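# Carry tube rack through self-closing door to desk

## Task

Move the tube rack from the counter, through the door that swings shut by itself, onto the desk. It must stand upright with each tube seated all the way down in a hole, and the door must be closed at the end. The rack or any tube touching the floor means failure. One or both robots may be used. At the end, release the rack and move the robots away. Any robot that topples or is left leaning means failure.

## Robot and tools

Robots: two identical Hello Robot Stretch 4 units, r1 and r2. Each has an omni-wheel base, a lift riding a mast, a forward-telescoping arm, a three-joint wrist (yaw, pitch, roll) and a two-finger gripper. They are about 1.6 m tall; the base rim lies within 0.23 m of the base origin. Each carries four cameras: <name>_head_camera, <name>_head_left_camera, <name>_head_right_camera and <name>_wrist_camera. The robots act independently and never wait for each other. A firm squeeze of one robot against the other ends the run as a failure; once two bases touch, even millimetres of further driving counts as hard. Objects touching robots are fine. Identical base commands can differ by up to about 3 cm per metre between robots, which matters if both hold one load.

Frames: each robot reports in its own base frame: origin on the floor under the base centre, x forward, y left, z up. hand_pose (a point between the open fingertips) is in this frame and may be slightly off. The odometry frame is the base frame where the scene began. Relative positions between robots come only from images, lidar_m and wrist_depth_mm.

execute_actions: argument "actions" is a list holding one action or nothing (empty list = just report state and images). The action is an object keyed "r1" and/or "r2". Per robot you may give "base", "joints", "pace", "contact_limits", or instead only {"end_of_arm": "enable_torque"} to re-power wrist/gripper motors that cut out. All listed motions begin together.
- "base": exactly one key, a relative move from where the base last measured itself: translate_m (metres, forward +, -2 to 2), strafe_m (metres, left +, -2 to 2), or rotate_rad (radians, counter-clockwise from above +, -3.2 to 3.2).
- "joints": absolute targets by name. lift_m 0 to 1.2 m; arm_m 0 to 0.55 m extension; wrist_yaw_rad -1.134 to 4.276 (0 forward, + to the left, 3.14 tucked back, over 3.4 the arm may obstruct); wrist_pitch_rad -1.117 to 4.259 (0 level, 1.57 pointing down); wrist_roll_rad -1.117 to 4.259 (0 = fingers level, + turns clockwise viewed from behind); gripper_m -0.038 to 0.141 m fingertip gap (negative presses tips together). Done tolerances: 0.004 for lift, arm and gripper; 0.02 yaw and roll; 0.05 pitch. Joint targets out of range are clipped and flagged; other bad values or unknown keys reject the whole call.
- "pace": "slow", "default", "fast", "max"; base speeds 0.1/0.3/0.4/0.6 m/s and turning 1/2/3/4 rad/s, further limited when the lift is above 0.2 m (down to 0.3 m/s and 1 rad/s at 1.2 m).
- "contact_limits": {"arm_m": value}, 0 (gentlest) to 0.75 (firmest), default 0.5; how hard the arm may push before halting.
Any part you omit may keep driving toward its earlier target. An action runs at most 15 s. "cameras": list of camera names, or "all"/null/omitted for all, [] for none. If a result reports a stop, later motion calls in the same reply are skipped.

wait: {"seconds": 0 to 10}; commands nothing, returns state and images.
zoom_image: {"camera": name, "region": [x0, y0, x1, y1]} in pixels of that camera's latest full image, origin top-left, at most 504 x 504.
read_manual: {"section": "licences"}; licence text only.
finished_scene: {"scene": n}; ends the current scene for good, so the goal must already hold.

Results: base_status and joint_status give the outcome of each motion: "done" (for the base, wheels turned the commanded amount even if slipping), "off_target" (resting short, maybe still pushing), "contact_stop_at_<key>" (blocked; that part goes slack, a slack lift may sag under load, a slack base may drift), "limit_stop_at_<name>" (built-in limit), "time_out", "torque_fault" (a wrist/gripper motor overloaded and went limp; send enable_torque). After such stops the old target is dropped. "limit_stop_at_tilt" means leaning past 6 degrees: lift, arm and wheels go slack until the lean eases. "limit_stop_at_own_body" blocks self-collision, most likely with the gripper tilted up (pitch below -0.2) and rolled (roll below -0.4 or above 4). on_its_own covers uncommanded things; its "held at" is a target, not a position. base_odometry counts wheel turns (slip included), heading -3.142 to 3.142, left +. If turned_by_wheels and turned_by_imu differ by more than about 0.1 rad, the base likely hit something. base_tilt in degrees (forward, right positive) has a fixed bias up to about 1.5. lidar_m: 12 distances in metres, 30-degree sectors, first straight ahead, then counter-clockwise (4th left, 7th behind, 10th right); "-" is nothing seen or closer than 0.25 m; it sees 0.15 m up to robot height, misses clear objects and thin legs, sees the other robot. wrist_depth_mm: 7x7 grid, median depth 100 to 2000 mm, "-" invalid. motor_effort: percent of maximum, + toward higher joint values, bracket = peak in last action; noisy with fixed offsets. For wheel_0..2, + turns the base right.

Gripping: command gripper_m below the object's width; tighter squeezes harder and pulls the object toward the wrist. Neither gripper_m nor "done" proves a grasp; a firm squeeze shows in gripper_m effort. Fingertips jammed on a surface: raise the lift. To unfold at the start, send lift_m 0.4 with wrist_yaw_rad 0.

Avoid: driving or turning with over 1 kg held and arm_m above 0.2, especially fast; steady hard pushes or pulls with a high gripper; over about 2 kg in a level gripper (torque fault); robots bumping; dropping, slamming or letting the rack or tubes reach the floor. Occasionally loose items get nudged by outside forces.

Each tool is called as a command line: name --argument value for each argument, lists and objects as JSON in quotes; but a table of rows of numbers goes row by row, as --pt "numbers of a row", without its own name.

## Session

execute_actions --actions '[]'

Scene clock: 0.00 s.
r1.base_odometry: x=+0.000 y=+0.000 heading=+0.000 (m, m, rad; r1's odometry frame)
r1.turned_by_wheels: +0.000 (rad since the last result)
r1.turned_by_imu: +0.000 (rad since the last result)
r1.base_tilt: forward=-0.2 right=+0.6 (deg)
r1.lidar_m: 1.32 1.43 1.85 1.54 1.54 1.40 1.22 1.22 1.45 2.42 2.43 2.86
r1.base_status: not commanded
r1.joint_positions: lift_m=+0.155 arm_m=+0.000 wrist_yaw_rad=+3.055 wrist_pitch_rad=+0.001 wrist_roll_rad=-0.013 gripper_m=+0.057
r1.joint_status: not commanded
r1.motor_effort: lift_m=+21 arm_m=+0 wrist_yaw_rad=+4 wrist_pitch_rad=-10 wrist_roll_rad=+0 gripper_m=-5 wheel_0=+0 wheel_1=+0 wheel_2=+0 (%)
r1.hand_pose: x=-0.1085 y=+0.1121 z=+0.3326 quat_wxyz=(+0.043, -0.001, -0.007, +0.999) (m; r1's base frame)
r1.wrist_depth_mm: - 142 1336 1397 1499 1576 1537 / - 140 1281 1366 1537 1661 1537 / 110 144 246 1430 1537 1618 1537 / 143 163 1308 1397 1464 1661 1661 / 1205 1255 1308 1464 1464 1618 1499 / 1160 1160 200 1118 200 1060 1025 / 809 788 842 - 809 732 768
r2.base_odometry: x=+0.000 y=+0.000 heading=+0.000 (m, m, rad; r2's odometry frame)
r2.turned_by_wheels: +0.000 (rad since the last result)
r2.turned_by_imu: +0.000 (rad since the last result)
r2.base_tilt: forward=-0.2 right=+0.3 (deg)
r2.lidar_m: 2.18 1.14 1.16 1.42 1.67 1.69 2.20 1.32 2.82 2.56 2.28 2.33
r2.base_status: not commanded
r2.joint_positions: lift_m=+0.227 arm_m=-0.002 wrist_yaw_rad=+3.047 wrist_pitch_rad=+0.010 wrist_roll_rad=+0.006 gripper_m=+0.057
r2.joint_status: not commanded
r2.motor_effort: lift_m=+17 arm_m=-1 wrist_yaw_rad=-1 wrist_pitch_rad=-7 wrist_roll_rad=-1 gripper_m=-2 wheel_0=+0 wheel_1=+0 wheel_2=+1 (%)
r2.hand_pose: x=-0.1095 y=+0.1143 z=+0.4027 quat_wxyz=(+0.047, -0.005, +0.003, +0.999) (m; r2's base frame)
r2.wrist_depth_mm: 136 139 - - - 1618 1430 / 110 139 - - - 1661 1430 / 115 140 - - - 1618 1430 / 137 170 - - - 1618 1430 / - - - - - 1618 1430 / 1281 1499 195 1464 198 1430 1366 / 1025 946 991 110 991 917 976
pictures: r1_head_camera, r1_head_left_camera, r1_head_right_camera, r1_wrist_camera, r2_head_camera, r2_head_left_camera, r2_head_right_camera, r2_wrist_camera
Images, in order (width x height): r1_head_camera 420x560, r1_head_left_camera 420x672, r1_head_right_camera 420x672, r1_wrist_camera 616x392, r2_head_camera 420x560, r2_head_left_camera 420x672, r2_head_right_camera 420x672, r2_wrist_camera 616x392.

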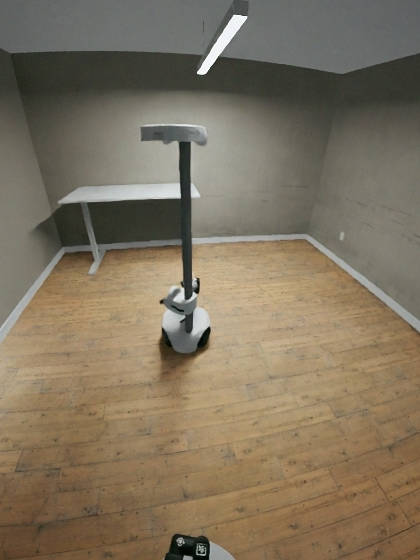

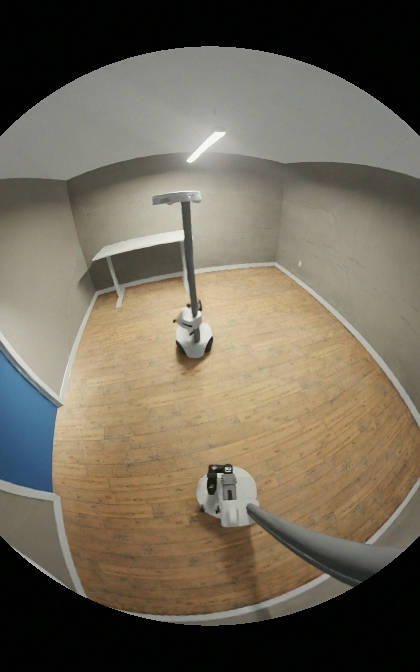

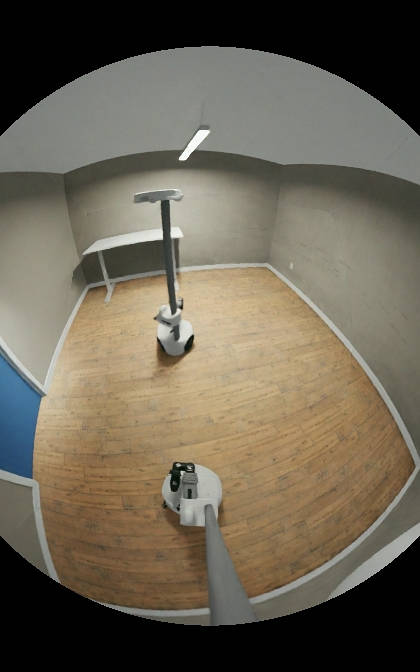

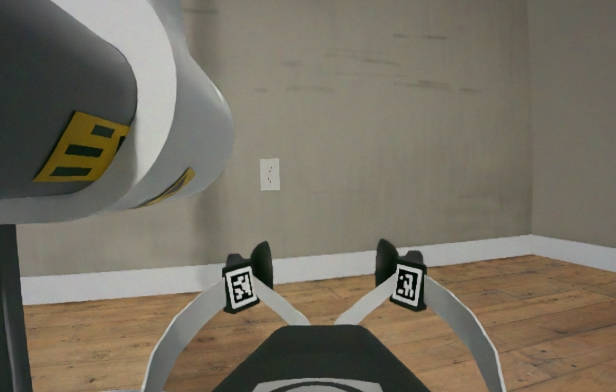

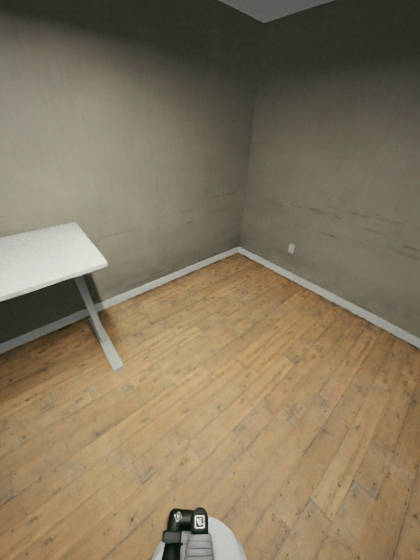

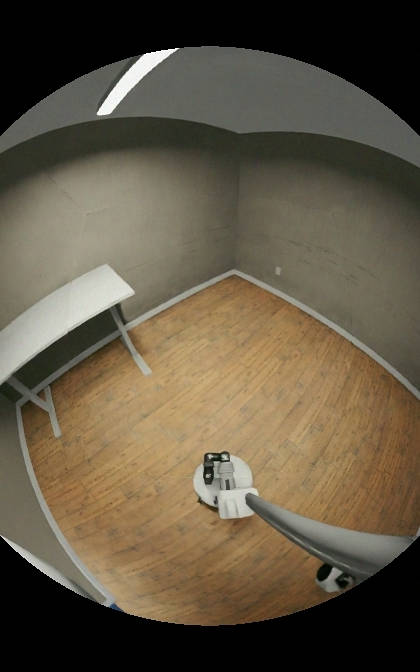

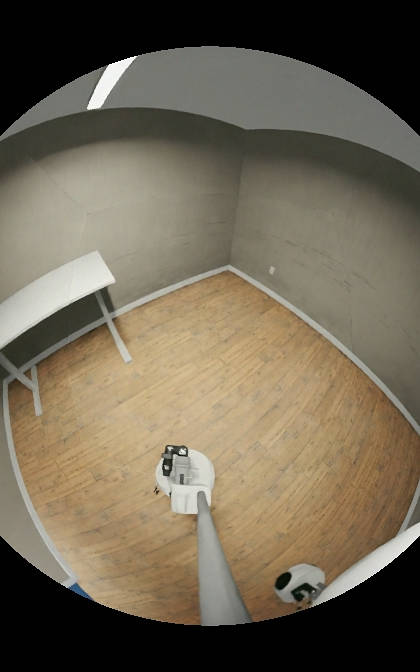

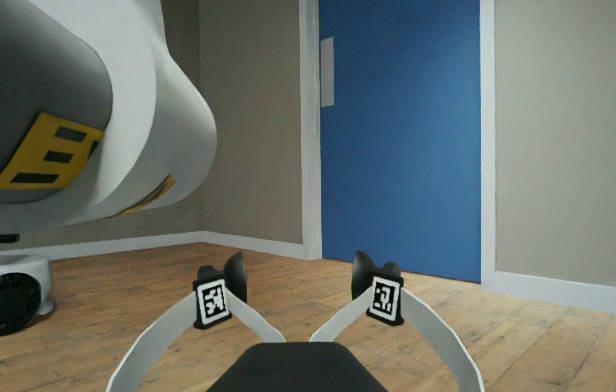

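execute_actions --actions '[{"r1":{"base":{"rotate_rad":1.4}},"r2":{"base":{"rotate_rad":2.6}}}]' --cameras '["r1_head_camera","r1_head_left_camera","r2_head_camera","r2_head_left_camera"]'

Scene clock: 3.73 s.
r1.base_odometry: x=+0.000 y=+0.000 heading=+1.400 (m, m, rad; r1's odometry frame)
r1.turned_by_wheels: +1.400 (rad since the last result)
r1.turned_by_imu: +1.385 (rad since the last result)
r1.base_tilt: forward=-0.1 right=+0.6 (deg)
r1.lidar_m: 1.64 1.52 1.56 1.22 1.21 1.32 1.99 2.46 2.63 1.38 1.31 2.00
r1.base_status: done
r1.joint_positions: lift_m=+0.155 arm_m=+0.000 wrist_yaw_rad=+3.055 wrist_pitch_rad=+0.001 wrist_roll_rad=-0.013 gripper_m=+0.057
r1.joint_status: not commanded
r1.motor_effort: lift_m=+22(22) arm_m=+0(0) wrist_yaw_rad=+3(4) wrist_pitch_rad=-7(8) wrist_roll_rad=-1(0) gripper_m=-4(3) wheel_0=-1(7) wheel_1=-1(7) wheel_2=-1(7) (%)
r1.hand_pose: x=-0.1085 y=+0.1121 z=+0.3326 quat_wxyz=(+0.043, -0.001, -0.007, +0.999) (m; r1's base frame)
r1.wrist_depth_mm: - 142 - - 1756 1308 1118 / - 140 - - 1863 1397 1138 / 111 144 246 - 1756 1366 1138 / 144 163 - - 1808 1397 1138 / - - - 1921 1618 1366 1118 / 1118 1138 200 1118 200 1042 1008 / 809 798 842 - 809 750 768
r2.base_odometry: x=+0.000 y=+0.000 heading=+2.600 (m, m, rad; r2's odometry frame)
r2.turned_by_wheels: +2.600 (rad since the last result)
r2.turned_by_imu: +2.664 (rad since the last result)
r2.base_tilt: forward=-0.3 right=+0.4 (deg)
r2.lidar_m: 1.69 2.15 1.33 2.78 2.57 2.31 2.33 2.19 1.17 1.18 1.46 1.67
r2.base_status: done
r2.joint_positions: lift_m=+0.227 arm_m=-0.002 wrist_yaw_rad=+3.047 wrist_pitch_rad=+0.010 wrist_roll_rad=+0.006 gripper_m=+0.057
r2.joint_status: not commanded
r2.motor_effort: lift_m=+17(17) arm_m=-1(0) wrist_yaw_rad=+2(2) wrist_pitch_rad=-7(8) wrist_roll_rad=+0(0) gripper_m=-6(7) wheel_0=-1(8) wheel_1=-1(8) wheel_2=+1(9) (%)
r2.hand_pose: x=-0.1095 y=+0.1143 z=+0.4027 quat_wxyz=(+0.047, -0.005, +0.003, +0.999) (m; r2's base frame)
r2.wrist_depth_mm: 136 139 - - - - - / 109 139 - - - - - / 115 140 - - - - - / 137 170 - - - - - / - - - - - - - / 1499 1464 195 1464 198 1430 1397 / 991 946 991 110 1008 931 976
pictures: r1_head_camera, r1_head_left_camera, r2_head_camera, r2_head_left_camera
Images, in order (width x height): r1_head_camera 420x560, r1_head_left_camera 420x672, r2_head_camera 420x560, r2_head_left_camera 420x672.

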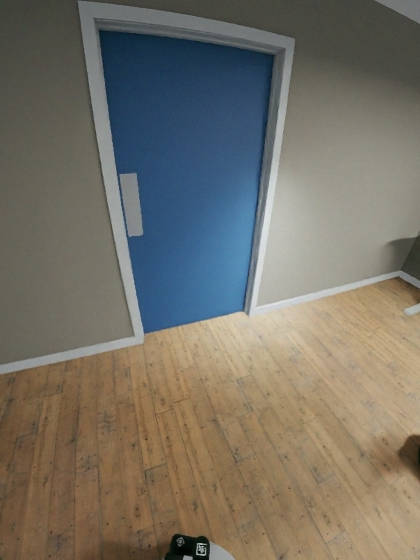

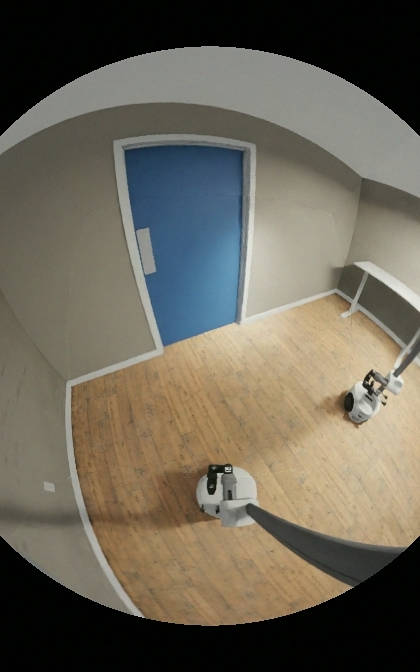

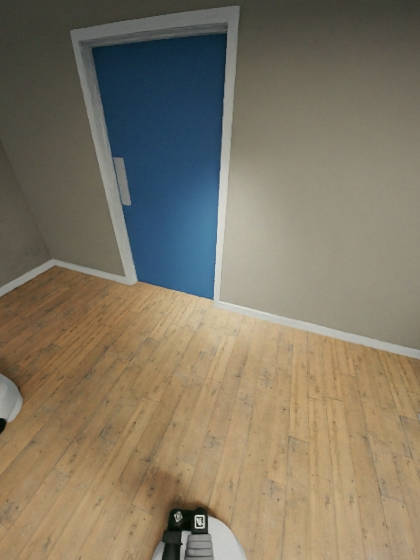

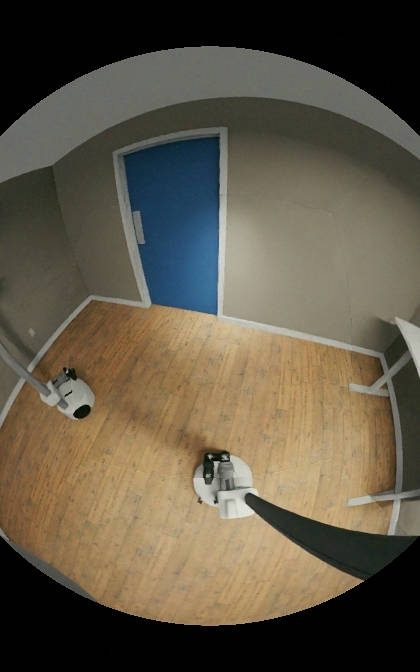

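execute_actions --actions '[{"r1":{"base":{"rotate_rad":0.345},"pace":"fast"}}]' --cameras '[]'

execute_actions --actions '[{"r1":{"base":{"strafe_m":-0.2},"pace":"fast"}}]' --cameras '[]'

execute_actions --actions '[{"r1":{"base":{"translate_m":0.85},"pace":"fast"}}]' --cameras '["r1_head_camera"]'

Scene clock: 9.33 s.
r1.base_odometry: x=+0.000 y=+0.000 heading=+1.744 (m, m, rad; r1's odometry frame)
r1.turned_by_wheels: +0.345 (rad since the last result)
r1.turned_by_imu: +0.340 (rad since the last result)
r1.base_tilt: forward=-0.2 right=+0.6 (deg)
r1.lidar_m: 1.54 1.57 1.30 1.20 1.25 1.64 2.43 2.51 3.27 1.33 2.36 1.72
r1.base_status: done
r1.joint_positions: lift_m=+0.155 arm_m=+0.000 wrist_yaw_rad=+3.055 wrist_pitch_rad=+0.001 wrist_roll_rad=-0.013 gripper_m=+0.057
r1.joint_status: not commanded
r1.motor_effort: lift_m=+21(21) arm_m=+0(0) wrist_yaw_rad=+4(3) wrist_pitch_rad=-8(8) wrist_roll_rad=+1(1) gripper_m=-3(3) wheel_0=-2(7) wheel_1=-3(8) wheel_2=-2(7) (%)
r1.hand_pose: x=-0.1085 y=+0.1121 z=+0.3326 quat_wxyz=(+0.043, -0.001, -0.007, +0.999) (m; r1's base frame)
r1.wrist_depth_mm: - 142 - - - 1921 1397 / - 140 - - - 1921 1464 / 110 144 248 - - 1921 1464 / 143 163 - - - - 1430 / - - - 1983 1708 1756 1366 / 1138 1138 200 1118 200 1042 1025 / 809 778 842 - 809 750 778
r2.base_odometry: x=+0.000 y=+0.000 heading=+2.600 (m, m, rad; r2's odometry frame)
r2.turned_by_wheels: +0.000 (rad since the last result)
r2.turned_by_imu: +0.001 (rad since the last result)
r2.base_tilt: forward=-0.2 right=+0.4 (deg)
r2.lidar_m: 1.69 2.17 1.34 2.80 2.55 2.30 2.33 2.19 1.15 1.18 1.46 1.67
r2.base_status: not commanded
r2.joint_positions: lift_m=+0.227 arm_m=-0.002 wrist_yaw_rad=+3.047 wrist_pitch_rad=+0.010 wrist_roll_rad=+0.006 gripper_m=+0.057
r2.joint_status: not commanded
r2.motor_effort: lift_m=+17(17) arm_m=-1(1) wrist_yaw_rad=-2(2) wrist_pitch_rad=-7(8) wrist_roll_rad=-1(0) gripper_m=-4(3) wheel_0=+0(0) wheel_1=-1(1) wheel_2=+1(1) (%)
r2.hand_pose: x=-0.1095 y=+0.1143 z=+0.4027 quat_wxyz=(+0.047, -0.005, +0.003, +0.999) (m; r2's base frame)
r2.wrist_depth_mm: 136 139 - - - - - / 109 139 - - - - - / 115 140 - - - - - / 137 171 - - - - - / - - - - - - - / 1464 1464 195 1430 197 1430 1397 / 991 960 1025 110 991 917 960
pictures: none
No camera images: the call's "cameras" was empty. Leave "cameras" out to get every camera's image.

Scene clock: 10.93 s.
r1.base_odometry: x=+0.197 y=+0.035 heading=+1.744 (m, m, rad; r1's odometry frame)
r1.turned_by_wheels: +0.000 (rad since the last result)
r1.turned_by_imu: -0.001 (rad since the last result)
r1.base_tilt: forward=-0.2 right=+0.6 (deg)
r1.lidar_m: 1.54 1.59 1.53 1.41 1.45 1.90 2.42 2.50 3.25 1.11 2.39 1.73
r1.base_status: done
r1.joint_positions: lift_m=+0.155 arm_m=+0.000 wrist_yaw_rad=+3.055 wrist_pitch_rad=+0.001 wrist_roll_rad=-0.013 gripper_m=+0.057
r1.joint_status: not commanded
r1.motor_effort: lift_m=+22(22) arm_m=+0(0) wrist_yaw_rad=+4(5) wrist_pitch_rad=-8(9) wrist_roll_rad=-2(0) gripper_m=-4(4) wheel_0=-1(10) wheel_1=+2(13) wheel_2=-1(2) (%)
r1.hand_pose: x=-0.1085 y=+0.1121 z=+0.3326 quat_wxyz=(+0.043, -0.001, -0.007, +0.999) (m; r1's base frame)
r1.wrist_depth_mm: - 142 - - - - 1661 / - 140 - - - - 1661 / 110 144 247 - - - 1661 / 143 163 - - - - 1661 / - - - 1983 1661 1808 1537 / 1138 1160 200 1118 200 1042 1042 / 820 798 854 - 809 732 759
r2.base_odometry: x=+0.000 y=+0.000 heading=+2.600 (m, m, rad; r2's odometry frame)
r2.turned_by_wheels: +0.000 (rad since the last result)
r2.turned_by_imu: +0.001 (rad since the last result)
r2.base_tilt: forward=-0.3 right=+0.3 (deg)
r2.lidar_m: 1.69 2.17 1.14 2.79 2.54 2.30 2.32 2.19 1.16 1.17 1.46 1.67
r2.base_status: not commanded
r2.joint_positions: lift_m=+0.227 arm_m=-0.002 wrist_yaw_rad=+3.047 wrist_pitch_rad=+0.010 wrist_roll_rad=+0.006 gripper_m=+0.057
r2.joint_status: not commanded
r2.motor_effort: lift_m=+17(17) arm_m=-1(1) wrist_yaw_rad=-1(1) wrist_pitch_rad=-7(7) wrist_roll_rad=-1(0) gripper_m=-3(5) wheel_0=+0(1) wheel_1=-1(1) wheel_2=+1(1) (%)
r2.hand_pose: x=-0.1095 y=+0.1143 z=+0.4027 quat_wxyz=(+0.047, -0.005, +0.003, +0.999) (m; r2's base frame)
r2.wrist_depth_mm: 136 139 - - - - - / 109 140 - - - - - / 115 140 - - - - - / 137 170 - - - - - / - - - - - - - / 1537 1464 195 1464 196 1430 1397 / 1025 946 1008 110 991 917 991
pictures: none
No camera images: the call's "cameras" was empty. Leave "cameras" out to get every camera's image.

Scene clock: 14.33 s.
r1.base_odometry: x=+0.050 y=+0.872 heading=+1.744 (m, m, rad; r1's odometry frame)
r1.turned_by_wheels: +0.000 (rad since the last result)
r1.turned_by_imu: -0.004 (rad since the last result)
r1.base_tilt: forward=-0.2 right=+0.7 (deg)
r1.lidar_m: 0.78 0.74 0.94 1.47 1.50 1.97 3.30 3.35 1.38 2.46 1.09 0.84
r1.base_status: done
r1.joint_positions: lift_m=+0.155 arm_m=+0.000 wrist_yaw_rad=+3.055 wrist_pitch_rad=+0.001 wrist_roll_rad=-0.013 gripper_m=+0.057
r1.joint_status: not commanded
r1.motor_effort: lift_m=+22(21) arm_m=+0(0) wrist_yaw_rad=+3(4) wrist_pitch_rad=-8(9) wrist_roll_rad=-1(1) gripper_m=-4(2) wheel_0=-1(7) wheel_1=+0(7) wheel_2=+2(8) (%)
r1.hand_pose: x=-0.1085 y=+0.1121 z=+0.3326 quat_wxyz=(+0.043, -0.001, -0.007, +0.999) (m; r1's base frame)
r1.wrist_depth_mm: - 142 - - - - 1756 / - 140 - - - - 1756 / 110 144 246 - - - 1808 / 144 163 - - - - 1756 / - - - 1983 1661 1808 1576 / 1138 1182 200 1138 201 1042 1042 / 809 788 842 - 820 732 759
r2.base_odometry: x=+0.000 y=+0.000 heading=+2.600 (m, m, rad; r2's odometry frame)
r2.turned_by_wheels: +0.000 (rad since the last result)
r2.turned_by_imu: +0.001 (rad since the last result)
r2.base_tilt: forward=-0.2 right=+0.3 (deg)
r2.lidar_m: 1.69 1.38 2.77 2.76 2.57 2.30 2.34 2.18 1.16 1.17 1.47 1.66
r2.base_status: not commanded
r2.joint_positions: lift_m=+0.227 arm_m=-0.002 wrist_yaw_rad=+3.047 wrist_pitch_rad=+0.010 wrist_roll_rad=+0.006 gripper_m=+0.057
r2.joint_status: not commanded
r2.motor_effort: lift_m=+17(17) arm_m=-1(1) wrist_yaw_rad=-1(0) wrist_pitch_rad=-7(8) wrist_roll_rad=+0(0) gripper_m=+1(2) wheel_0=-1(0) wheel_1=-1(1) wheel_2=+1(1) (%)
r2.hand_pose: x=-0.1095 y=+0.1143 z=+0.4027 quat_wxyz=(+0.047, -0.005, +0.003, +0.999) (m; r2's base frame)
r2.wrist_depth_mm: 136 139 - - - - - / 110 140 - - - - - / 115 140 - - - - - / 137 170 - - - - - / - - - - - - - / 1499 1499 195 1430 198 1430 1397 / 1008 960 991 110 976 931 976
pictures: r1_head_camera
Images, in order (width x height): r1_head_camera 420x560.

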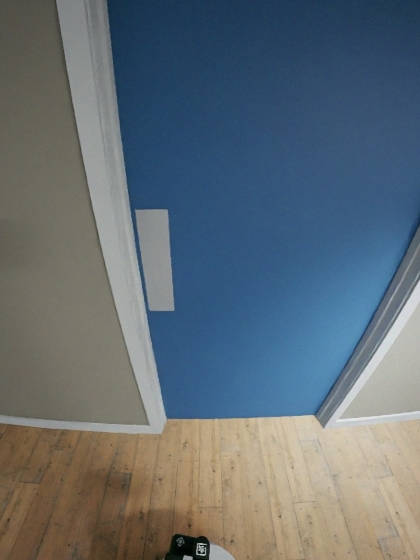

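execute_actions --actions '[{"r1":{"base":{"rotate_rad":3.17},"pace":"fast"}}]' --cameras '[]'

execute_actions --actions '[{"r1":{"base":{"translate_m":-0.5}}}]' --cameras '["r1_head_left_camera","r1_head_right_camera"]'

execute_actions --actions '[{"r1":{"base":{"translate_m":-0.6},"pace":"slow"}}]' --cameras '["r1_head_left_camera","r1_head_right_camera","r2_head_camera"]'

Scene clock: 18.37 s.
r1.base_odometry: x=+0.050 y=+0.872 heading=-1.369 (m, m, rad; r1's odometry frame)
r1.turned_by_wheels: +3.170 (rad since the last result)
r1.turned_by_imu: +3.139 (rad since the last result)
r1.base_tilt: forward=-0.1 right=+0.6 (deg)
r1.lidar_m: 3.26 3.35 1.37 2.42 1.08 0.83 0.78 0.75 0.98 1.46 1.48 2.00
r1.base_status: done
r1.joint_positions: lift_m=+0.155 arm_m=+0.000 wrist_yaw_rad=+3.055 wrist_pitch_rad=+0.001 wrist_roll_rad=-0.013 gripper_m=+0.057
r1.joint_status: not commanded
r1.motor_effort: lift_m=+21(22) arm_m=+0(0) wrist_yaw_rad=+4(4) wrist_pitch_rad=-7(10) wrist_roll_rad=+0(1) gripper_m=-4(5) wheel_0=+1(11) wheel_1=-2(9) wheel_2=+0(7) (%)
r1.hand_pose: x=-0.1085 y=+0.1121 z=+0.3326 quat_wxyz=(+0.043, -0.001, -0.007, +0.999) (m; r1's base frame)
r1.wrist_depth_mm: - 142 891 917 946 960 917 / - 140 891 917 960 976 931 / 111 144 247 931 960 976 931 / 143 163 917 946 976 960 917 / 809 866 917 931 960 1008 931 / 809 842 200 931 200 991 946 / 798 778 842 - 820 732 788
r2.base_odometry: x=+0.000 y=+0.000 heading=+2.600 (m, m, rad; r2's odometry frame)
r2.turned_by_wheels: +0.000 (rad since the last result)
r2.turned_by_imu: +0.002 (rad since the last result)
r2.base_tilt: forward=-0.1 right=+0.4 (deg)
r2.lidar_m: 1.68 1.38 2.77 2.77 2.55 2.31 2.32 2.18 1.17 1.17 1.46 1.66
r2.base_status: not commanded
r2.joint_positions: lift_m=+0.227 arm_m=-0.002 wrist_yaw_rad=+3.047 wrist_pitch_rad=+0.010 wrist_roll_rad=+0.006 gripper_m=+0.057
r2.joint_status: not commanded
r2.motor_effort: lift_m=+17(17) arm_m=-1(1) wrist_yaw_rad=-3(3) wrist_pitch_rad=-8(7) wrist_roll_rad=-1(1) gripper_m=-3(5) wheel_0=-1(1) wheel_1=-1(1) wheel_2=+1(1) (%)
r2.hand_pose: x=-0.1095 y=+0.1143 z=+0.4027 quat_wxyz=(+0.047, -0.005, +0.003, +0.999) (m; r2's base frame)
r2.wrist_depth_mm: 136 139 - - - - - / 109 140 - - - - - / 115 140 - - - - - / 137 171 - - - - - / - - - - - - - / 1499 1499 195 1499 197 1464 1430 / 991 946 991 110 991 931 976
pictures: none
No camera images: the call's "cameras" was empty. Leave "cameras" out to get every camera's image.

Scene clock: 21.50 s.
r1.base_odometry: x=-0.050 y=+1.362 heading=-1.369 (m, m, rad; r1's odometry frame)
r1.turned_by_wheels: +0.000 (rad since the last result)
r1.turned_by_imu: +0.000 (rad since the last result)
r1.base_tilt: forward=-0.2 right=+0.6 (deg)
r1.lidar_m: 3.74 1.67 1.73 1.12 0.45 0.31 0.29 0.30 0.34 0.75 1.54 2.05
r1.base_status: done
r1.joint_positions: lift_m=+0.155 arm_m=+0.000 wrist_yaw_rad=+3.055 wrist_pitch_rad=+0.001 wrist_roll_rad=-0.013 gripper_m=+0.057
r1.joint_status: not commanded
r1.motor_effort: lift_m=+21(22) arm_m=+0(0) wrist_yaw_rad=+4(4) wrist_pitch_rad=-9(9) wrist_roll_rad=+0(1) gripper_m=-2(1) wheel_0=-1(6) wheel_1=-2(9) wheel_2=-1(14) (%)
r1.hand_pose: x=-0.1085 y=+0.1121 z=+0.3326 quat_wxyz=(+0.043, -0.001, -0.007, +0.999) (m; r1's base frame)
r1.wrist_depth_mm: - 142 424 436 442 462 466 / - 140 424 439 449 462 466 / 110 144 246 439 449 462 473 / 143 163 439 442 452 462 484 / 415 430 439 442 449 473 477 / 424 427 200 452 201 473 480 / 424 427 442 - 466 469 488
r2.base_odometry: x=+0.000 y=+0.000 heading=+2.600 (m, m, rad; r2's odometry frame)
r2.turned_by_wheels: +0.000 (rad since the last result)
r2.turned_by_imu: +0.001 (rad since the last result)
r2.base_tilt: forward=-0.2 right=+0.3 (deg)
r2.lidar_m: 1.67 1.71 2.77 2.80 2.57 2.30 2.33 2.19 1.16 1.16 1.47 1.67
r2.base_status: not commanded
r2.joint_positions: lift_m=+0.227 arm_m=-0.002 wrist_yaw_rad=+3.047 wrist_pitch_rad=+0.010 wrist_roll_rad=+0.006 gripper_m=+0.057
r2.joint_status: not commanded
r2.motor_effort: lift_m=+17(17) arm_m=-1(1) wrist_yaw_rad=-1(1) wrist_pitch_rad=-7(7) wrist_roll_rad=-1(1) gripper_m=+1(0) wheel_0=+0(1) wheel_1=-1(1) wheel_2=+1(1) (%)
r2.hand_pose: x=-0.1095 y=+0.1143 z=+0.4027 quat_wxyz=(+0.047, -0.005, +0.003, +0.999) (m; r2's base frame)
r2.wrist_depth_mm: 136 139 - - - - - / 109 139 - - - - - / 115 140 - - - - - / 137 171 - - - - - / - - - - - - - / 1499 1499 194 1499 198 1430 1430 / 1042 946 1008 110 991 917 976
pictures: r1_head_left_camera, r1_head_right_camera
Images, in order (width x height): r1_head_left_camera 420x672, r1_head_right_camera 420x672.

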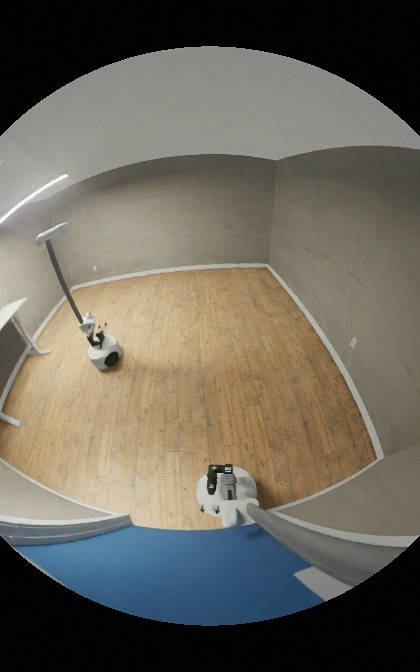

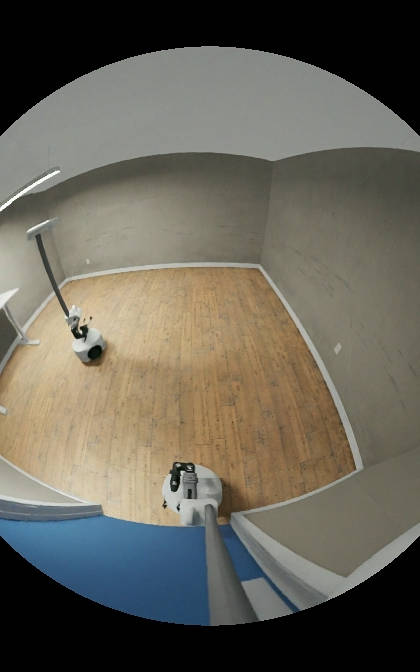

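Scene clock: 28.77 s.
r1.base_odometry: x=-0.170 y=+1.949 heading=-1.369 (m, m, rad; r1's odometry frame)
r1.turned_by_wheels: +0.000 (rad since the last result)
r1.turned_by_imu: -0.089 (rad since the last result)
r1.base_tilt: forward=+0.1 right=+0.8 (deg)
r1.lidar_m: 4.03 2.13 0.75 0.27 0.25 - 0.25 0.27 1.69 1.56 0.36 0.36
r1.base_status: done
r1.joint_positions: lift_m=+0.155 arm_m=+0.000 wrist_yaw_rad=+3.055 wrist_pitch_rad=+0.001 wrist_roll_rad=-0.013 gripper_m=+0.057
r1.joint_status: not commanded
r1.motor_effort: lift_m=+22(22) arm_m=+0(0) wrist_yaw_rad=+3(5) wrist_pitch_rad=-9(9) wrist_roll_rad=+0(0) gripper_m=-4(1) wheel_0=-11(15) wheel_1=-6(26) wheel_2=+15(19) (%)
r1.hand_pose: x=-0.1085 y=+0.1121 z=+0.3326 quat_wxyz=(+0.043, -0.001, -0.007, +0.999) (m; r1's base frame)
r1.wrist_depth_mm: - 142 315 286 258 234 218 / - 140 307 290 259 237 220 / 111 144 247 290 263 237 221 / 143 163 320 293 264 239 224 / 1576 384 334 293 257 241 225 / 960 389 200 289 201 235 226 / 741 397 342 - 260 236 226
r2.base_odometry: x=+0.000 y=+0.000 heading=+2.600 (m, m, rad; r2's odometry frame)
r2.turned_by_wheels: +0.000 (rad since the last result)
r2.turned_by_imu: +0.003 (rad since the last result)
r2.base_tilt: forward=-0.2 right=+0.4 (deg)
r2.lidar_m: 1.67 2.25 2.77 2.79 2.57 2.30 2.34 2.16 1.15 1.18 1.44 1.66
r2.base_status: not commanded
r2.joint_positions: lift_m=+0.227 arm_m=-0.002 wrist_yaw_rad=+3.047 wrist_pitch_rad=+0.010 wrist_roll_rad=+0.006 gripper_m=+0.057
r2.joint_status: not commanded
r2.motor_effort: lift_m=+17(17) arm_m=-1(1) wrist_yaw_rad=+0(1) wrist_pitch_rad=-7(7) wrist_roll_rad=+0(1) gripper_m=-4(5) wheel_0=+0(0) wheel_1=-1(1) wheel_2=+1(1) (%)
r2.hand_pose: x=-0.1095 y=+0.1143 z=+0.4027 quat_wxyz=(+0.047, -0.005, +0.003, +0.999) (m; r2's base frame)
r2.wrist_depth_mm: 136 139 - - - - - / 110 140 - - - - - / 115 140 - - - - - / 137 171 - - - - - / - - - - - - - / 1499 1499 195 1430 197 1430 1366 / 1008 946 1025 110 1008 946 991
pictures: r1_head_left_camera, r1_head_right_camera, r2_head_camera
Images, in order (width x height): r1_head_left_camera 420x672, r1_head_right_camera 420x672, r2_head_camera 420x560.

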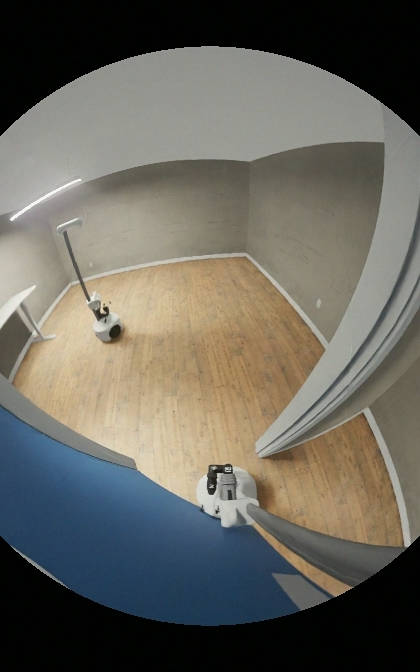

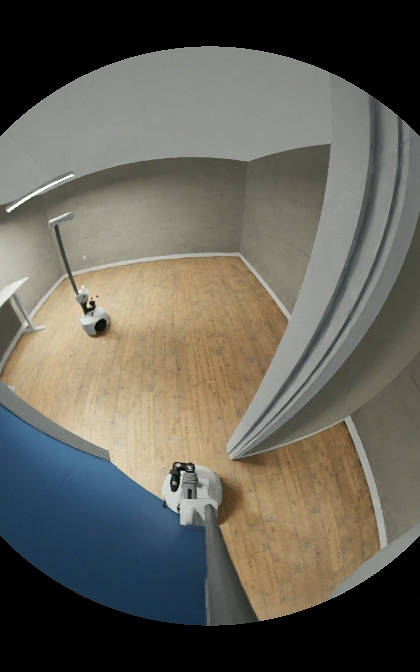

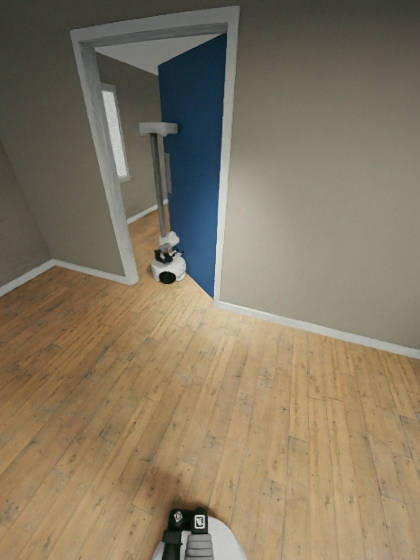

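execute_actions --actions '[]' --cameras '["r1_head_left_camera","r1_head_right_camera","r2_head_camera"]'

Scene clock: 35.87 s.
r1.base_odometry: x=-0.170 y=+1.949 heading=-1.369 (m, m, rad; r1's odometry frame)
r1.turned_by_wheels: +0.000 (rad since the last result)
r1.turned_by_imu: -0.001 (rad since the last result)
r1.base_tilt: forward=+0.1 right=+0.8 (deg)
r1.lidar_m: 4.03 2.13 0.73 0.28 0.25 - 0.25 0.27 1.71 1.55 0.34 0.36
r1.base_status: done
r1.joint_positions: lift_m=+0.155 arm_m=+0.000 wrist_yaw_rad=+3.055 wrist_pitch_rad=+0.001 wrist_roll_rad=-0.013 gripper_m=+0.057
r1.joint_status: not commanded
r1.motor_effort: lift_m=+22(22) arm_m=+0(0) wrist_yaw_rad=+4(5) wrist_pitch_rad=-8(9) wrist_roll_rad=-2(0) gripper_m=-3(1) wheel_0=-11(15) wheel_1=-6(26) wheel_2=+15(19) (%)
r1.hand_pose: x=-0.1085 y=+0.1121 z=+0.3326 quat_wxyz=(+0.043, -0.001, -0.007, +0.999) (m; r1's base frame)
r1.wrist_depth_mm: - 142 315 287 259 234 218 / - 140 307 289 260 236 220 / 110 144 246 291 263 238 221 / 143 163 319 294 264 239 224 / 1618 384 334 294 257 241 224 / 960 392 200 290 200 236 227 / 732 394 343 - 262 238 227
r2.base_odometry: x=+0.000 y=+0.000 heading=+2.600 (m, m, rad; r2's odometry frame)
r2.turned_by_wheels: +0.000 (rad since the last result)
r2.turned_by_imu: +0.001 (rad since the last result)
r2.base_tilt: forward=-0.3 right=+0.3 (deg)
r2.lidar_m: 1.68 2.26 2.77 2.76 2.55 2.30 2.31 2.18 1.17 1.18 1.48 1.68
r2.base_status: not commanded
r2.joint_positions: lift_m=+0.227 arm_m=-0.002 wrist_yaw_rad=+3.047 wrist_pitch_rad=+0.010 wrist_roll_rad=+0.006 gripper_m=+0.057
r2.joint_status: not commanded
r2.motor_effort: lift_m=+17(17) arm_m=-1(1) wrist_yaw_rad=-2(1) wrist_pitch_rad=-7(7) wrist_roll_rad=-1(1) gripper_m=-5(5) wheel_0=+0(0) wheel_1=-1(1) wheel_2=+1(1) (%)
r2.hand_pose: x=-0.1095 y=+0.1143 z=+0.4027 quat_wxyz=(+0.047, -0.005, +0.003, +0.999) (m; r2's base frame)
r2.wrist_depth_mm: 136 139 - - - - - / 109 139 - - - - - / 115 140 - - - - - / 137 170 - - - - - / - - - - - - - / 1499 1464 194 1397 196 1430 1430 / 1008 946 1025 110 991 917 991
pictures: r1_head_left_camera, r1_head_right_camera, r2_head_camera
Images, in order (width x height): r1_head_left_camera 420x672, r1_head_right_camera 420x672, r2_head_camera 420x560.

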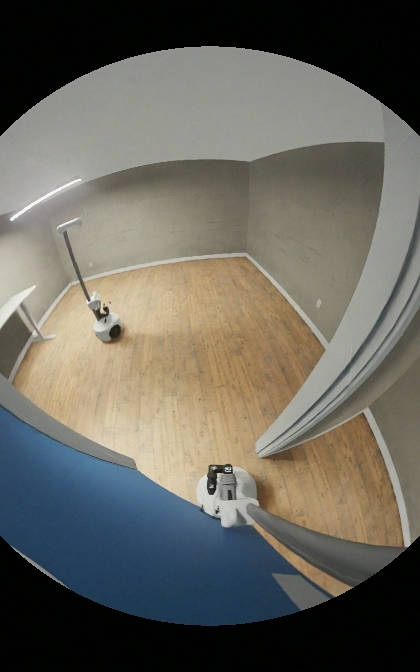

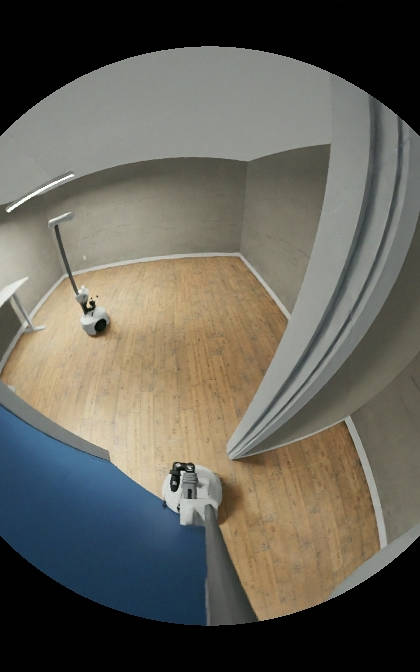

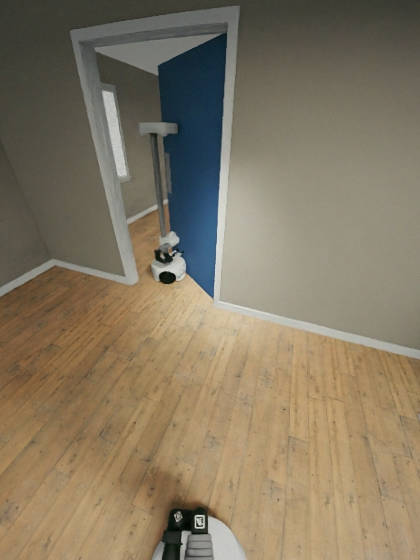

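execute_actions --actions '[{"r1":{"base":{"translate_m":-0.3},"pace":"slow"}}]' --cameras '[]'

execute_actions --actions '[{"r1":{"base":{"strafe_m":0.3},"pace":"slow"}}]' --cameras '["r1_head_left_camera","r2_head_camera"]'

Scene clock: 41.60 s.
r1.base_odometry: x=-0.230 y=+2.242 heading=-1.370 (m, m, rad; r1's odometry frame)
r1.turned_by_wheels: -0.001 (rad since the last result)
r1.turned_by_imu: -0.226 (rad since the last result)
r1.base_tilt: forward=-0.1 right=+0.6 (deg)
r1.lidar_m: 2.90 2.31 0.53 0.25 0.25 - 0.25 0.33 2.08 1.71 1.11 0.60
r1.base_status: done
r1.joint_positions: lift_m=+0.155 arm_m=+0.000 wrist_yaw_rad=+3.055 wrist_pitch_rad=+0.001 wrist_roll_rad=-0.013 gripper_m=+0.057
r1.joint_status: not commanded
r1.motor_effort: lift_m=+22(22) arm_m=+0(0) wrist_yaw_rad=+4(3) wrist_pitch_rad=-8(8) wrist_roll_rad=+0(1) gripper_m=-4(4) wheel_0=-13(17) wheel_1=-8(9) wheel_2=+11(18) (%)
r1.hand_pose: x=-0.1085 y=+0.1121 z=+0.3326 quat_wxyz=(+0.043, -0.001, -0.007, +0.999) (m; r1's base frame)
r1.wrist_depth_mm: - 142 338 290 252 221 202 / - 140 325 296 254 224 204 / 110 144 245 297 256 226 206 / 143 163 342 301 260 227 207 / - 452 359 296 250 229 208 / 1138 459 200 293 200 222 210 / 809 466 377 - 255 224 211
r2.base_odometry: x=+0.000 y=+0.000 heading=+2.600 (m, m, rad; r2's odometry frame)
r2.turned_by_wheels: +0.000 (rad since the last result)
r2.turned_by_imu: +0.002 (rad since the last result)
r2.base_tilt: forward=-0.3 right=+0.3 (deg)
r2.lidar_m: 1.68 2.25 2.77 2.79 2.57 2.31 2.34 2.19 1.16 1.19 1.47 1.68
r2.base_status: not commanded
r2.joint_positions: lift_m=+0.227 arm_m=-0.002 wrist_yaw_rad=+3.047 wrist_pitch_rad=+0.010 wrist_roll_rad=+0.006 gripper_m=+0.057
r2.joint_status: not commanded
r2.motor_effort: lift_m=+17(17) arm_m=-1(1) wrist_yaw_rad=-1(0) wrist_pitch_rad=-7(8) wrist_roll_rad=-1(0) gripper_m=-2(3) wheel_0=+0(0) wheel_1=-1(1) wheel_2=+1(1) (%)
r2.hand_pose: x=-0.1095 y=+0.1143 z=+0.4027 quat_wxyz=(+0.047, -0.005, +0.003, +0.999) (m; r2's base frame)
r2.wrist_depth_mm: 136 139 - - - - - / 109 139 - - - - - / 115 140 - - - - - / 137 170 - - - - - / - - - - - - - / 1537 1499 195 1464 197 1430 1464 / 1025 931 1008 110 991 917 976
pictures: none
No camera images: the call's "cameras" was empty. Leave "cameras" out to get every camera's image.

Scene clock: 45.73 s.
r1.base_odometry: x=+0.064 y=+2.302 heading=-1.369 (m, m, rad; r1's odometry frame)
r1.turned_by_wheels: +0.001 (rad since the last result)
r1.turned_by_imu: -0.002 (rad since the last result)
r1.base_tilt: forward=-0.1 right=+0.6 (deg)
r1.lidar_m: 3.39 2.07 0.26 0.25 - 0.25 0.31 4.27 2.47 1.99 0.80 0.78
r1.base_status: done
r1.joint_positions: lift_m=+0.155 arm_m=+0.000 wrist_yaw_rad=+3.055 wrist_pitch_rad=+0.001 wrist_roll_rad=-0.013 gripper_m=+0.057
r1.joint_status: not commanded
r1.motor_effort: lift_m=+22(21) arm_m=+0(0) wrist_yaw_rad=+3(3) wrist_pitch_rad=-9(7) wrist_roll_rad=+1(1) gripper_m=-4(3) wheel_0=-12(20) wheel_1=+18(27) wheel_2=+9(12) (%)
r1.hand_pose: x=-0.1085 y=+0.1121 z=+0.3326 quat_wxyz=(+0.043, -0.001, -0.007, +0.999) (m; r1's base frame)
r1.wrist_depth_mm: - 142 521 351 254 197 - / - 140 452 355 257 199 173 / 110 144 247 362 262 202 174 / 144 163 512 368 262 203 176 / - - 621 355 244 204 177 / 1138 1182 200 340 200 191 178 / 809 788 707 - 247 192 -
r2.base_odometry: x=+0.000 y=+0.000 heading=+2.600 (m, m, rad; r2's odometry frame)
r2.turned_by_wheels: +0.000 (rad since the last result)
r2.turned_by_imu: +0.002 (rad since the last result)
r2.base_tilt: forward=-0.2 right=+0.4 (deg)
r2.lidar_m: 1.69 2.26 2.77 2.81 2.56 2.30 2.32 2.20 1.16 1.19 1.45 1.67
r2.base_status: not commanded
r2.joint_positions: lift_m=+0.227 arm_m=-0.002 wrist_yaw_rad=+3.047 wrist_pitch_rad=+0.010 wrist_roll_rad=+0.006 gripper_m=+0.057
r2.joint_status: not commanded
r2.motor_effort: lift_m=+17(17) arm_m=-1(1) wrist_yaw_rad=-3(0) wrist_pitch_rad=-7(8) wrist_roll_rad=+0(1) gripper_m=-3(4) wheel_0=-1(0) wheel_1=-1(1) wheel_2=+1(1) (%)
r2.hand_pose: x=-0.1095 y=+0.1143 z=+0.4027 quat_wxyz=(+0.047, -0.005, +0.003, +0.999) (m; r2's base frame)
r2.wrist_depth_mm: 136 139 - - - - - / 109 139 - - - - - / 115 140 - - - - - / 137 171 - - - - - / - - - - - - - / 1464 1499 194 1499 198 1397 1397 / 991 946 1025 110 991 917 976
pictures: r1_head_left_camera, r2_head_camera
Images, in order (width x height): r1_head_left_camera 420x672, r2_head_camera 420x560.

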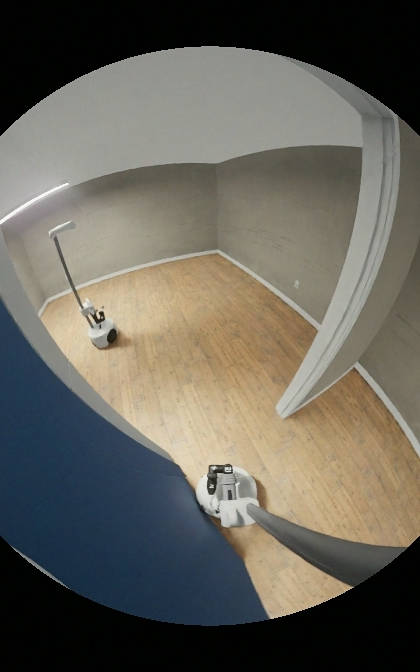

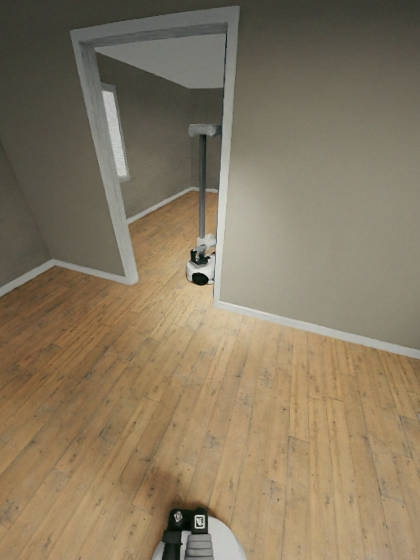

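execute_actions --actions '[{"r1":{"base":{"rotate_rad":0.3},"pace":"slow"}}]' --cameras '[]'

execute_actions --actions '[{"r1":{"base":{"translate_m":-0.3},"pace":"slow"},"r2":{"base":{"rotate_rad":0.75},"joints":{"lift_m":0.4,"wrist_yaw_rad":0}}}]' --cameras '["r1_head_left_camera","r2_head_camera"]'

Scene clock: 49.90 s.
r1.base_odometry: x=+0.063 y=+2.302 heading=-1.070 (m, m, rad; r1's odometry frame)
r1.turned_by_wheels: +0.299 (rad since the last result)
r1.turned_by_imu: +0.294 (rad since the last result)
r1.base_tilt: forward=-0.2 right=+0.7 (deg)
r1.lidar_m: 4.46 0.35 0.25 - 0.25 0.25 0.48 3.07 2.08 1.80 0.78 2.65
r1.base_status: done
r1.joint_positions: lift_m=+0.155 arm_m=+0.000 wrist_yaw_rad=+3.055 wrist_pitch_rad=+0.001 wrist_roll_rad=-0.013 gripper_m=+0.057
r1.joint_status: not commanded
r1.motor_effort: lift_m=+21(21) arm_m=+0(0) wrist_yaw_rad=+4(3) wrist_pitch_rad=-9(8) wrist_roll_rad=+0(0) gripper_m=-4(4) wheel_0=-14(17) wheel_1=+2(17) wheel_2=+2(4) (%)
r1.hand_pose: x=-0.1085 y=+0.1121 z=+0.3326 quat_wxyz=(+0.043, -0.001, -0.007, +0.999) (m; r1's base frame)
r1.wrist_depth_mm: - 142 - 544 289 194 - / - 140 - 559 293 196 160 / 110 144 246 564 297 198 162 / 144 163 - 585 301 201 163 / - - - 530 266 202 164 / 1160 1138 200 484 200 185 165 / 809 788 842 - 270 184 -
r2.base_odometry: x=+0.000 y=+0.000 heading=+2.600 (m, m, rad; r2's odometry frame)
r2.turned_by_wheels: +0.000 (rad since the last result)
r2.turned_by_imu: +0.002 (rad since the last result)
r2.base_tilt: forward=-0.1 right=+0.3 (deg)
r2.lidar_m: 1.69 2.25 2.77 2.80 2.54 2.29 2.32 2.20 1.14 1.17 1.45 1.64
r2.base_status: not commanded
r2.joint_positions: lift_m=+0.227 arm_m=-0.002 wrist_yaw_rad=+3.047 wrist_pitch_rad=+0.010 wrist_roll_rad=+0.006 gripper_m=+0.057
r2.joint_status: not commanded
r2.motor_effort: lift_m=+17(17) arm_m=-1(1) wrist_yaw_rad=-1(1) wrist_pitch_rad=-8(7) wrist_roll_rad=-1(1) gripper_m=-3(5) wheel_0=+0(0) wheel_1=-1(1) wheel_2=+1(1) (%)
r2.hand_pose: x=-0.1095 y=+0.1143 z=+0.4027 quat_wxyz=(+0.047, -0.005, +0.003, +0.999) (m; r2's base frame)
r2.wrist_depth_mm: 136 139 - - - - - / 109 139 - - - - - / 115 140 - - - - - / 137 170 - - - - - / - - - - - - - / 1464 1537 195 1464 197 1430 1397 / 1008 946 991 110 991 917 976
pictures: none
No camera images: the call's "cameras" was empty. Leave "cameras" out to get every camera's image.

Scene clock: 54.17 s.
r1.base_odometry: x=-0.081 y=+2.565 heading=-1.070 (m, m, rad; r1's odometry frame)
r1.turned_by_wheels: +0.000 (rad since the last result)
r1.turned_by_imu: -0.001 (rad since the last result)
r1.base_tilt: forward=-0.2 right=+0.7 (deg)
r1.lidar_m: 4.75 0.32 0.25 - 0.25 0.25 4.07 3.04 2.12 1.99 0.95 0.96
r1.base_status: done
r1.joint_positions: lift_m=+0.155 arm_m=+0.000 wrist_yaw_rad=+3.055 wrist_pitch_rad=+0.001 wrist_roll_rad=-0.013 gripper_m=+0.057
r1.joint_status: not commanded
r1.motor_effort: lift_m=+22(22) arm_m=+0(0) wrist_yaw_rad=+4(4) wrist_pitch_rad=-9(8) wrist_roll_rad=+1(1) gripper_m=-3(5) wheel_0=-9(17) wheel_1=+2(4) wheel_2=+4(10) (%)
r1.hand_pose: x=-0.1085 y=+0.1121 z=+0.3326 quat_wxyz=(+0.043, -0.001, -0.007, +0.999) (m; r1's base frame)
r1.wrist_depth_mm: - 142 - - 315 196 - / - 140 - - 319 200 159 / 111 144 246 - 324 202 161 / 144 163 - - 330 205 162 / - - - 1756 282 206 163 / 1138 1138 200 1138 200 185 163 / 798 788 842 - 286 185 -
r2.base_odometry: x=+0.000 y=+0.000 heading=-2.933 (m, m, rad; r2's odometry frame)
r2.turned_by_wheels: +0.750 (rad since the last result)
r2.turned_by_imu: +0.770 (rad since the last result)
r2.base_tilt: forward=-0.2 right=+0.3 (deg)
r2.lidar_m: 2.55 2.76 2.92 2.37 2.31 2.43 1.20 1.14 1.23 1.71 1.67 2.25
r2.base_status: done
r2.joint_positions: lift_m=+0.400 arm_m=-0.002 wrist_yaw_rad=+0.001 wrist_pitch_rad=+0.010 wrist_roll_rad=+0.006 gripper_m=+0.057
r2.joint_status: all done
r2.motor_effort: lift_m=+23(23) arm_m=-1(1) wrist_yaw_rad=-2(8) wrist_pitch_rad=-7(8) wrist_roll_rad=-1(0) gripper_m=-6(5) wheel_0=-1(9) wheel_1=-2(8) wheel_2=+0(6) (%)
r2.hand_pose: x=+0.4579 y=-0.0872 z=+0.5750 quat_wxyz=(+1.000, +0.003, +0.005, +0.000) (m; r2's base frame)
r2.wrist_depth_mm: - - - - - - - / - - - - - - - / - - - - - - - / - - - - - - - / - - - - - - - / - - 195 1983 197 1863 1863 / 1366 1281 1397 110 1336 1255 1336
pictures: r1_head_left_camera, r2_head_camera
Images, in order (width x height): r1_head_left_camera 420x672, r2_head_camera 420x560.

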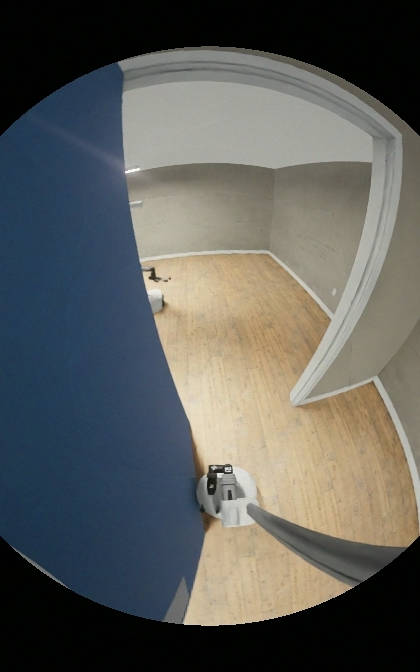

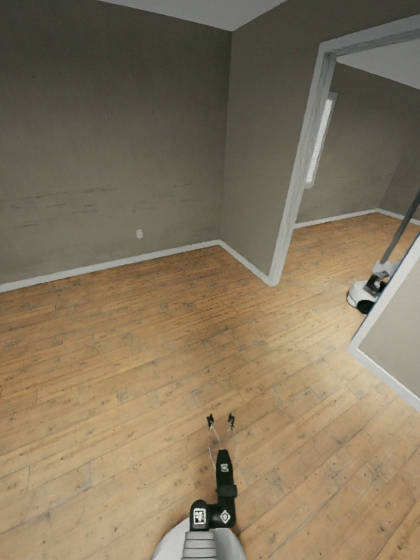

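execute_actions --actions '[{"r1":{"base":{"strafe_m":0.2},"pace":"slow"},"r2":{"base":{"rotate_rad":-1.13}}}]' --cameras '[]'

execute_actions --actions '[{"r2":{"base":{"strafe_m":1.15},"joints":{"lift_m":0.6}}}]' --cameras '["r1_head_left_camera","r2_head_camera"]'

Scene clock: 60.93 s.
r1.base_odometry: x=+0.017 y=+2.622 heading=-1.048 (m, m, rad; r1's odometry frame)
r1.turned_by_wheels: +0.022 (rad since the last result)
r1.turned_by_imu: -0.015 (rad since the last result)
r1.base_tilt: forward=-0.2 right=+0.6 (deg)
r1.lidar_m: 4.76 0.26 0.25 - 0.25 0.29 4.06 3.25 2.23 2.10 1.03 1.08
r1.base_status: strafe_m contact_stop (by the wheels' count: +0.113 of +0.200)
r1.joint_positions: lift_m=+0.155 arm_m=+0.000 wrist_yaw_rad=+3.055 wrist_pitch_rad=+0.001 wrist_roll_rad=-0.013 gripper_m=+0.057
r1.joint_status: not commanded
r1.on_its_own: the wheels are slack since a contact_stop
r1.motor_effort: lift_m=+22(21) arm_m=+0(0) wrist_yaw_rad=+4(6) wrist_pitch_rad=-8(10) wrist_roll_rad=+0(0) gripper_m=-4(3) wheel_0=+0(33) wheel_1=+0(34) wheel_2=+0(8) (%)
r1.hand_pose: x=-0.1085 y=+0.1121 z=+0.3326 quat_wxyz=(+0.043, -0.001, -0.007, +0.999) (m; r1's base frame)
r1.wrist_depth_mm: - 143 - - 415 214 - / - 140 - - 427 218 163 / 110 144 247 - 439 223 166 / 143 163 - - 445 224 167 / - - - 1983 351 225 168 / 1182 1160 200 1118 201 196 168 / 798 778 854 - 355 196 -
r2.base_odometry: x=+0.000 y=+0.000 heading=+2.220 (m, m, rad; r2's odometry frame)
r2.turned_by_wheels: -1.129 (rad since the last result)
r2.turned_by_imu: -1.154 (rad since the last result)
r2.base_tilt: forward=-0.1 right=+0.3 (deg)
r2.lidar_m: 1.66 1.72 2.29 2.78 2.85 2.39 2.31 2.40 2.07 1.15 1.21 1.61
r2.base_status: done
r2.joint_positions: lift_m=+0.400 arm_m=-0.001 wrist_yaw_rad=+0.000 wrist_pitch_rad=+0.010 wrist_roll_rad=+0.006 gripper_m=+0.057
r2.joint_status: not commanded
r2.motor_effort: lift_m=+21(23) arm_m=-1(1) wrist_yaw_rad=-3(4) wrist_pitch_rad=-7(7) wrist_roll_rad=-1(0) gripper_m=-2(2) wheel_0=+3(7) wheel_1=+4(10) wheel_2=+2(8) (%)
r2.hand_pose: x=+0.4579 y=-0.0874 z=+0.5751 quat_wxyz=(+1.000, +0.003, +0.005, +0.000) (m; r2's base frame)
r2.wrist_depth_mm: - 1430 1464 1397 1430 1464 1464 / - - 1430 1430 1464 1499 1464 / - - 1430 1464 1464 1537 1537 / - - 1464 1464 1499 1499 1499 / - - 1464 1430 1499 1499 1499 / - 1708 194 1499 197 1499 1464 / 1366 1308 1366 110 1336 1255 1336
pictures: none
No camera images: the call's "cameras" was empty. Leave "cameras" out to get every camera's image.

not run: a stop came earlier in this reply.

Likely door at its stop. Re-hold r1.

execute_actions --actions '[{"r1":{"base":{"strafe_m":0.01},"pace":"slow"},"r2":{"base":{"strafe_m":1.15},"joints":{"lift_m":0.6}}}]' --cameras '["r1_head_left_camera","r2_head_camera"]'

Scene clock: 67.00 s.
r1.base_odometry: x=+0.025 y=+2.627 heading=-1.048 (m, m, rad; r1's odometry frame)
r1.turned_by_wheels: +0.000 (rad since the last result)
r1.turned_by_imu: -0.003 (rad since the last result)
r1.base_tilt: forward=-0.2 right=+0.7 (deg)
r1.lidar_m: 2.00 0.27 0.25 - 0.25 0.28 4.05 3.26 2.22 2.10 1.03 1.09
r1.base_status: done
r1.joint_positions: lift_m=+0.155 arm_m=+0.000 wrist_yaw_rad=+3.055 wrist_pitch_rad=+0.001 wrist_roll_rad=-0.013 gripper_m=+0.057
r1.joint_status: not commanded
r1.motor_effort: lift_m=+22(21) arm_m=+0(0) wrist_yaw_rad=+4(3) wrist_pitch_rad=-9(7) wrist_roll_rad=+3(0) gripper_m=-2(3) wheel_0=-6(10) wheel_1=+8(13) wheel_2=+0(0) (%)
r1.hand_pose: x=-0.1085 y=+0.1121 z=+0.3326 quat_wxyz=(+0.043, -0.001, -0.007, +0.999) (m; r1's base frame)
r1.wrist_depth_mm: - 143 - - 439 218 - / - 140 - - 452 221 165 / 110 144 246 - 462 226 167 / 144 163 - - 466 228 169 / - - - 1921 366 229 170 / 1160 1138 201 1098 200 199 169 / 809 788 831 - 368 198 -
r2.base_odometry: x=-0.916 y=-0.696 heading=+2.221 (m, m, rad; r2's odometry frame)
r2.turned_by_wheels: +0.000 (rad since the last result)
r2.turned_by_imu: +0.002 (rad since the last result)
r2.base_tilt: forward=-0.3 right=+0.4 (deg)
r2.lidar_m: 1.67 1.69 1.71 1.61 1.67 2.25 2.36 2.43 3.24 2.29 2.40 1.74
r2.base_status: done
r2.joint_positions: lift_m=+0.600 arm_m=-0.001 wrist_yaw_rad=+0.000 wrist_pitch_rad=+0.010 wrist_roll_rad=+0.006 gripper_m=+0.057
r2.joint_status: all done
r2.motor_effort: lift_m=+23(23) arm_m=-1(1) wrist_yaw_rad=-2(1) wrist_pitch_rad=-6(8) wrist_roll_rad=+0(1) gripper_m=-4(6) wheel_0=-1(8) wheel_1=+1(12) wheel_2=+1(2) (%)
r2.hand_pose: x=+0.4579 y=-0.0874 z=+0.7750 quat_wxyz=(+1.000, +0.003, +0.005, +0.000) (m; r2's base frame)
r2.wrist_depth_mm: 1430 1336 - - - 1430 1430 / 1397 1366 - - - 1430 1430 / 1397 1397 - - - 1430 1430 / 1397 1397 - - - 1464 1464 / 1397 1397 - - 1983 1464 1430 / 1430 1430 195 - 197 1430 1499 / 1430 1397 1756 110 1756 1499 1499
pictures: r1_head_left_camera, r2_head_camera
Images, in order (width x height): r1_head_left_camera 420x672, r2_head_camera 420x560.

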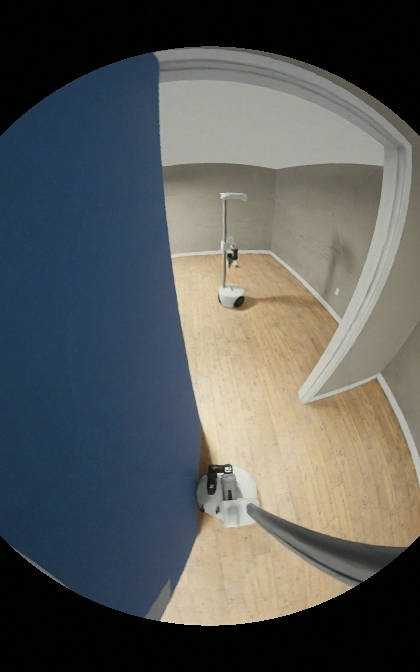

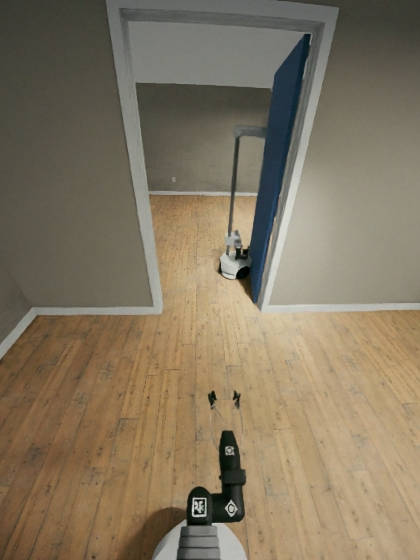

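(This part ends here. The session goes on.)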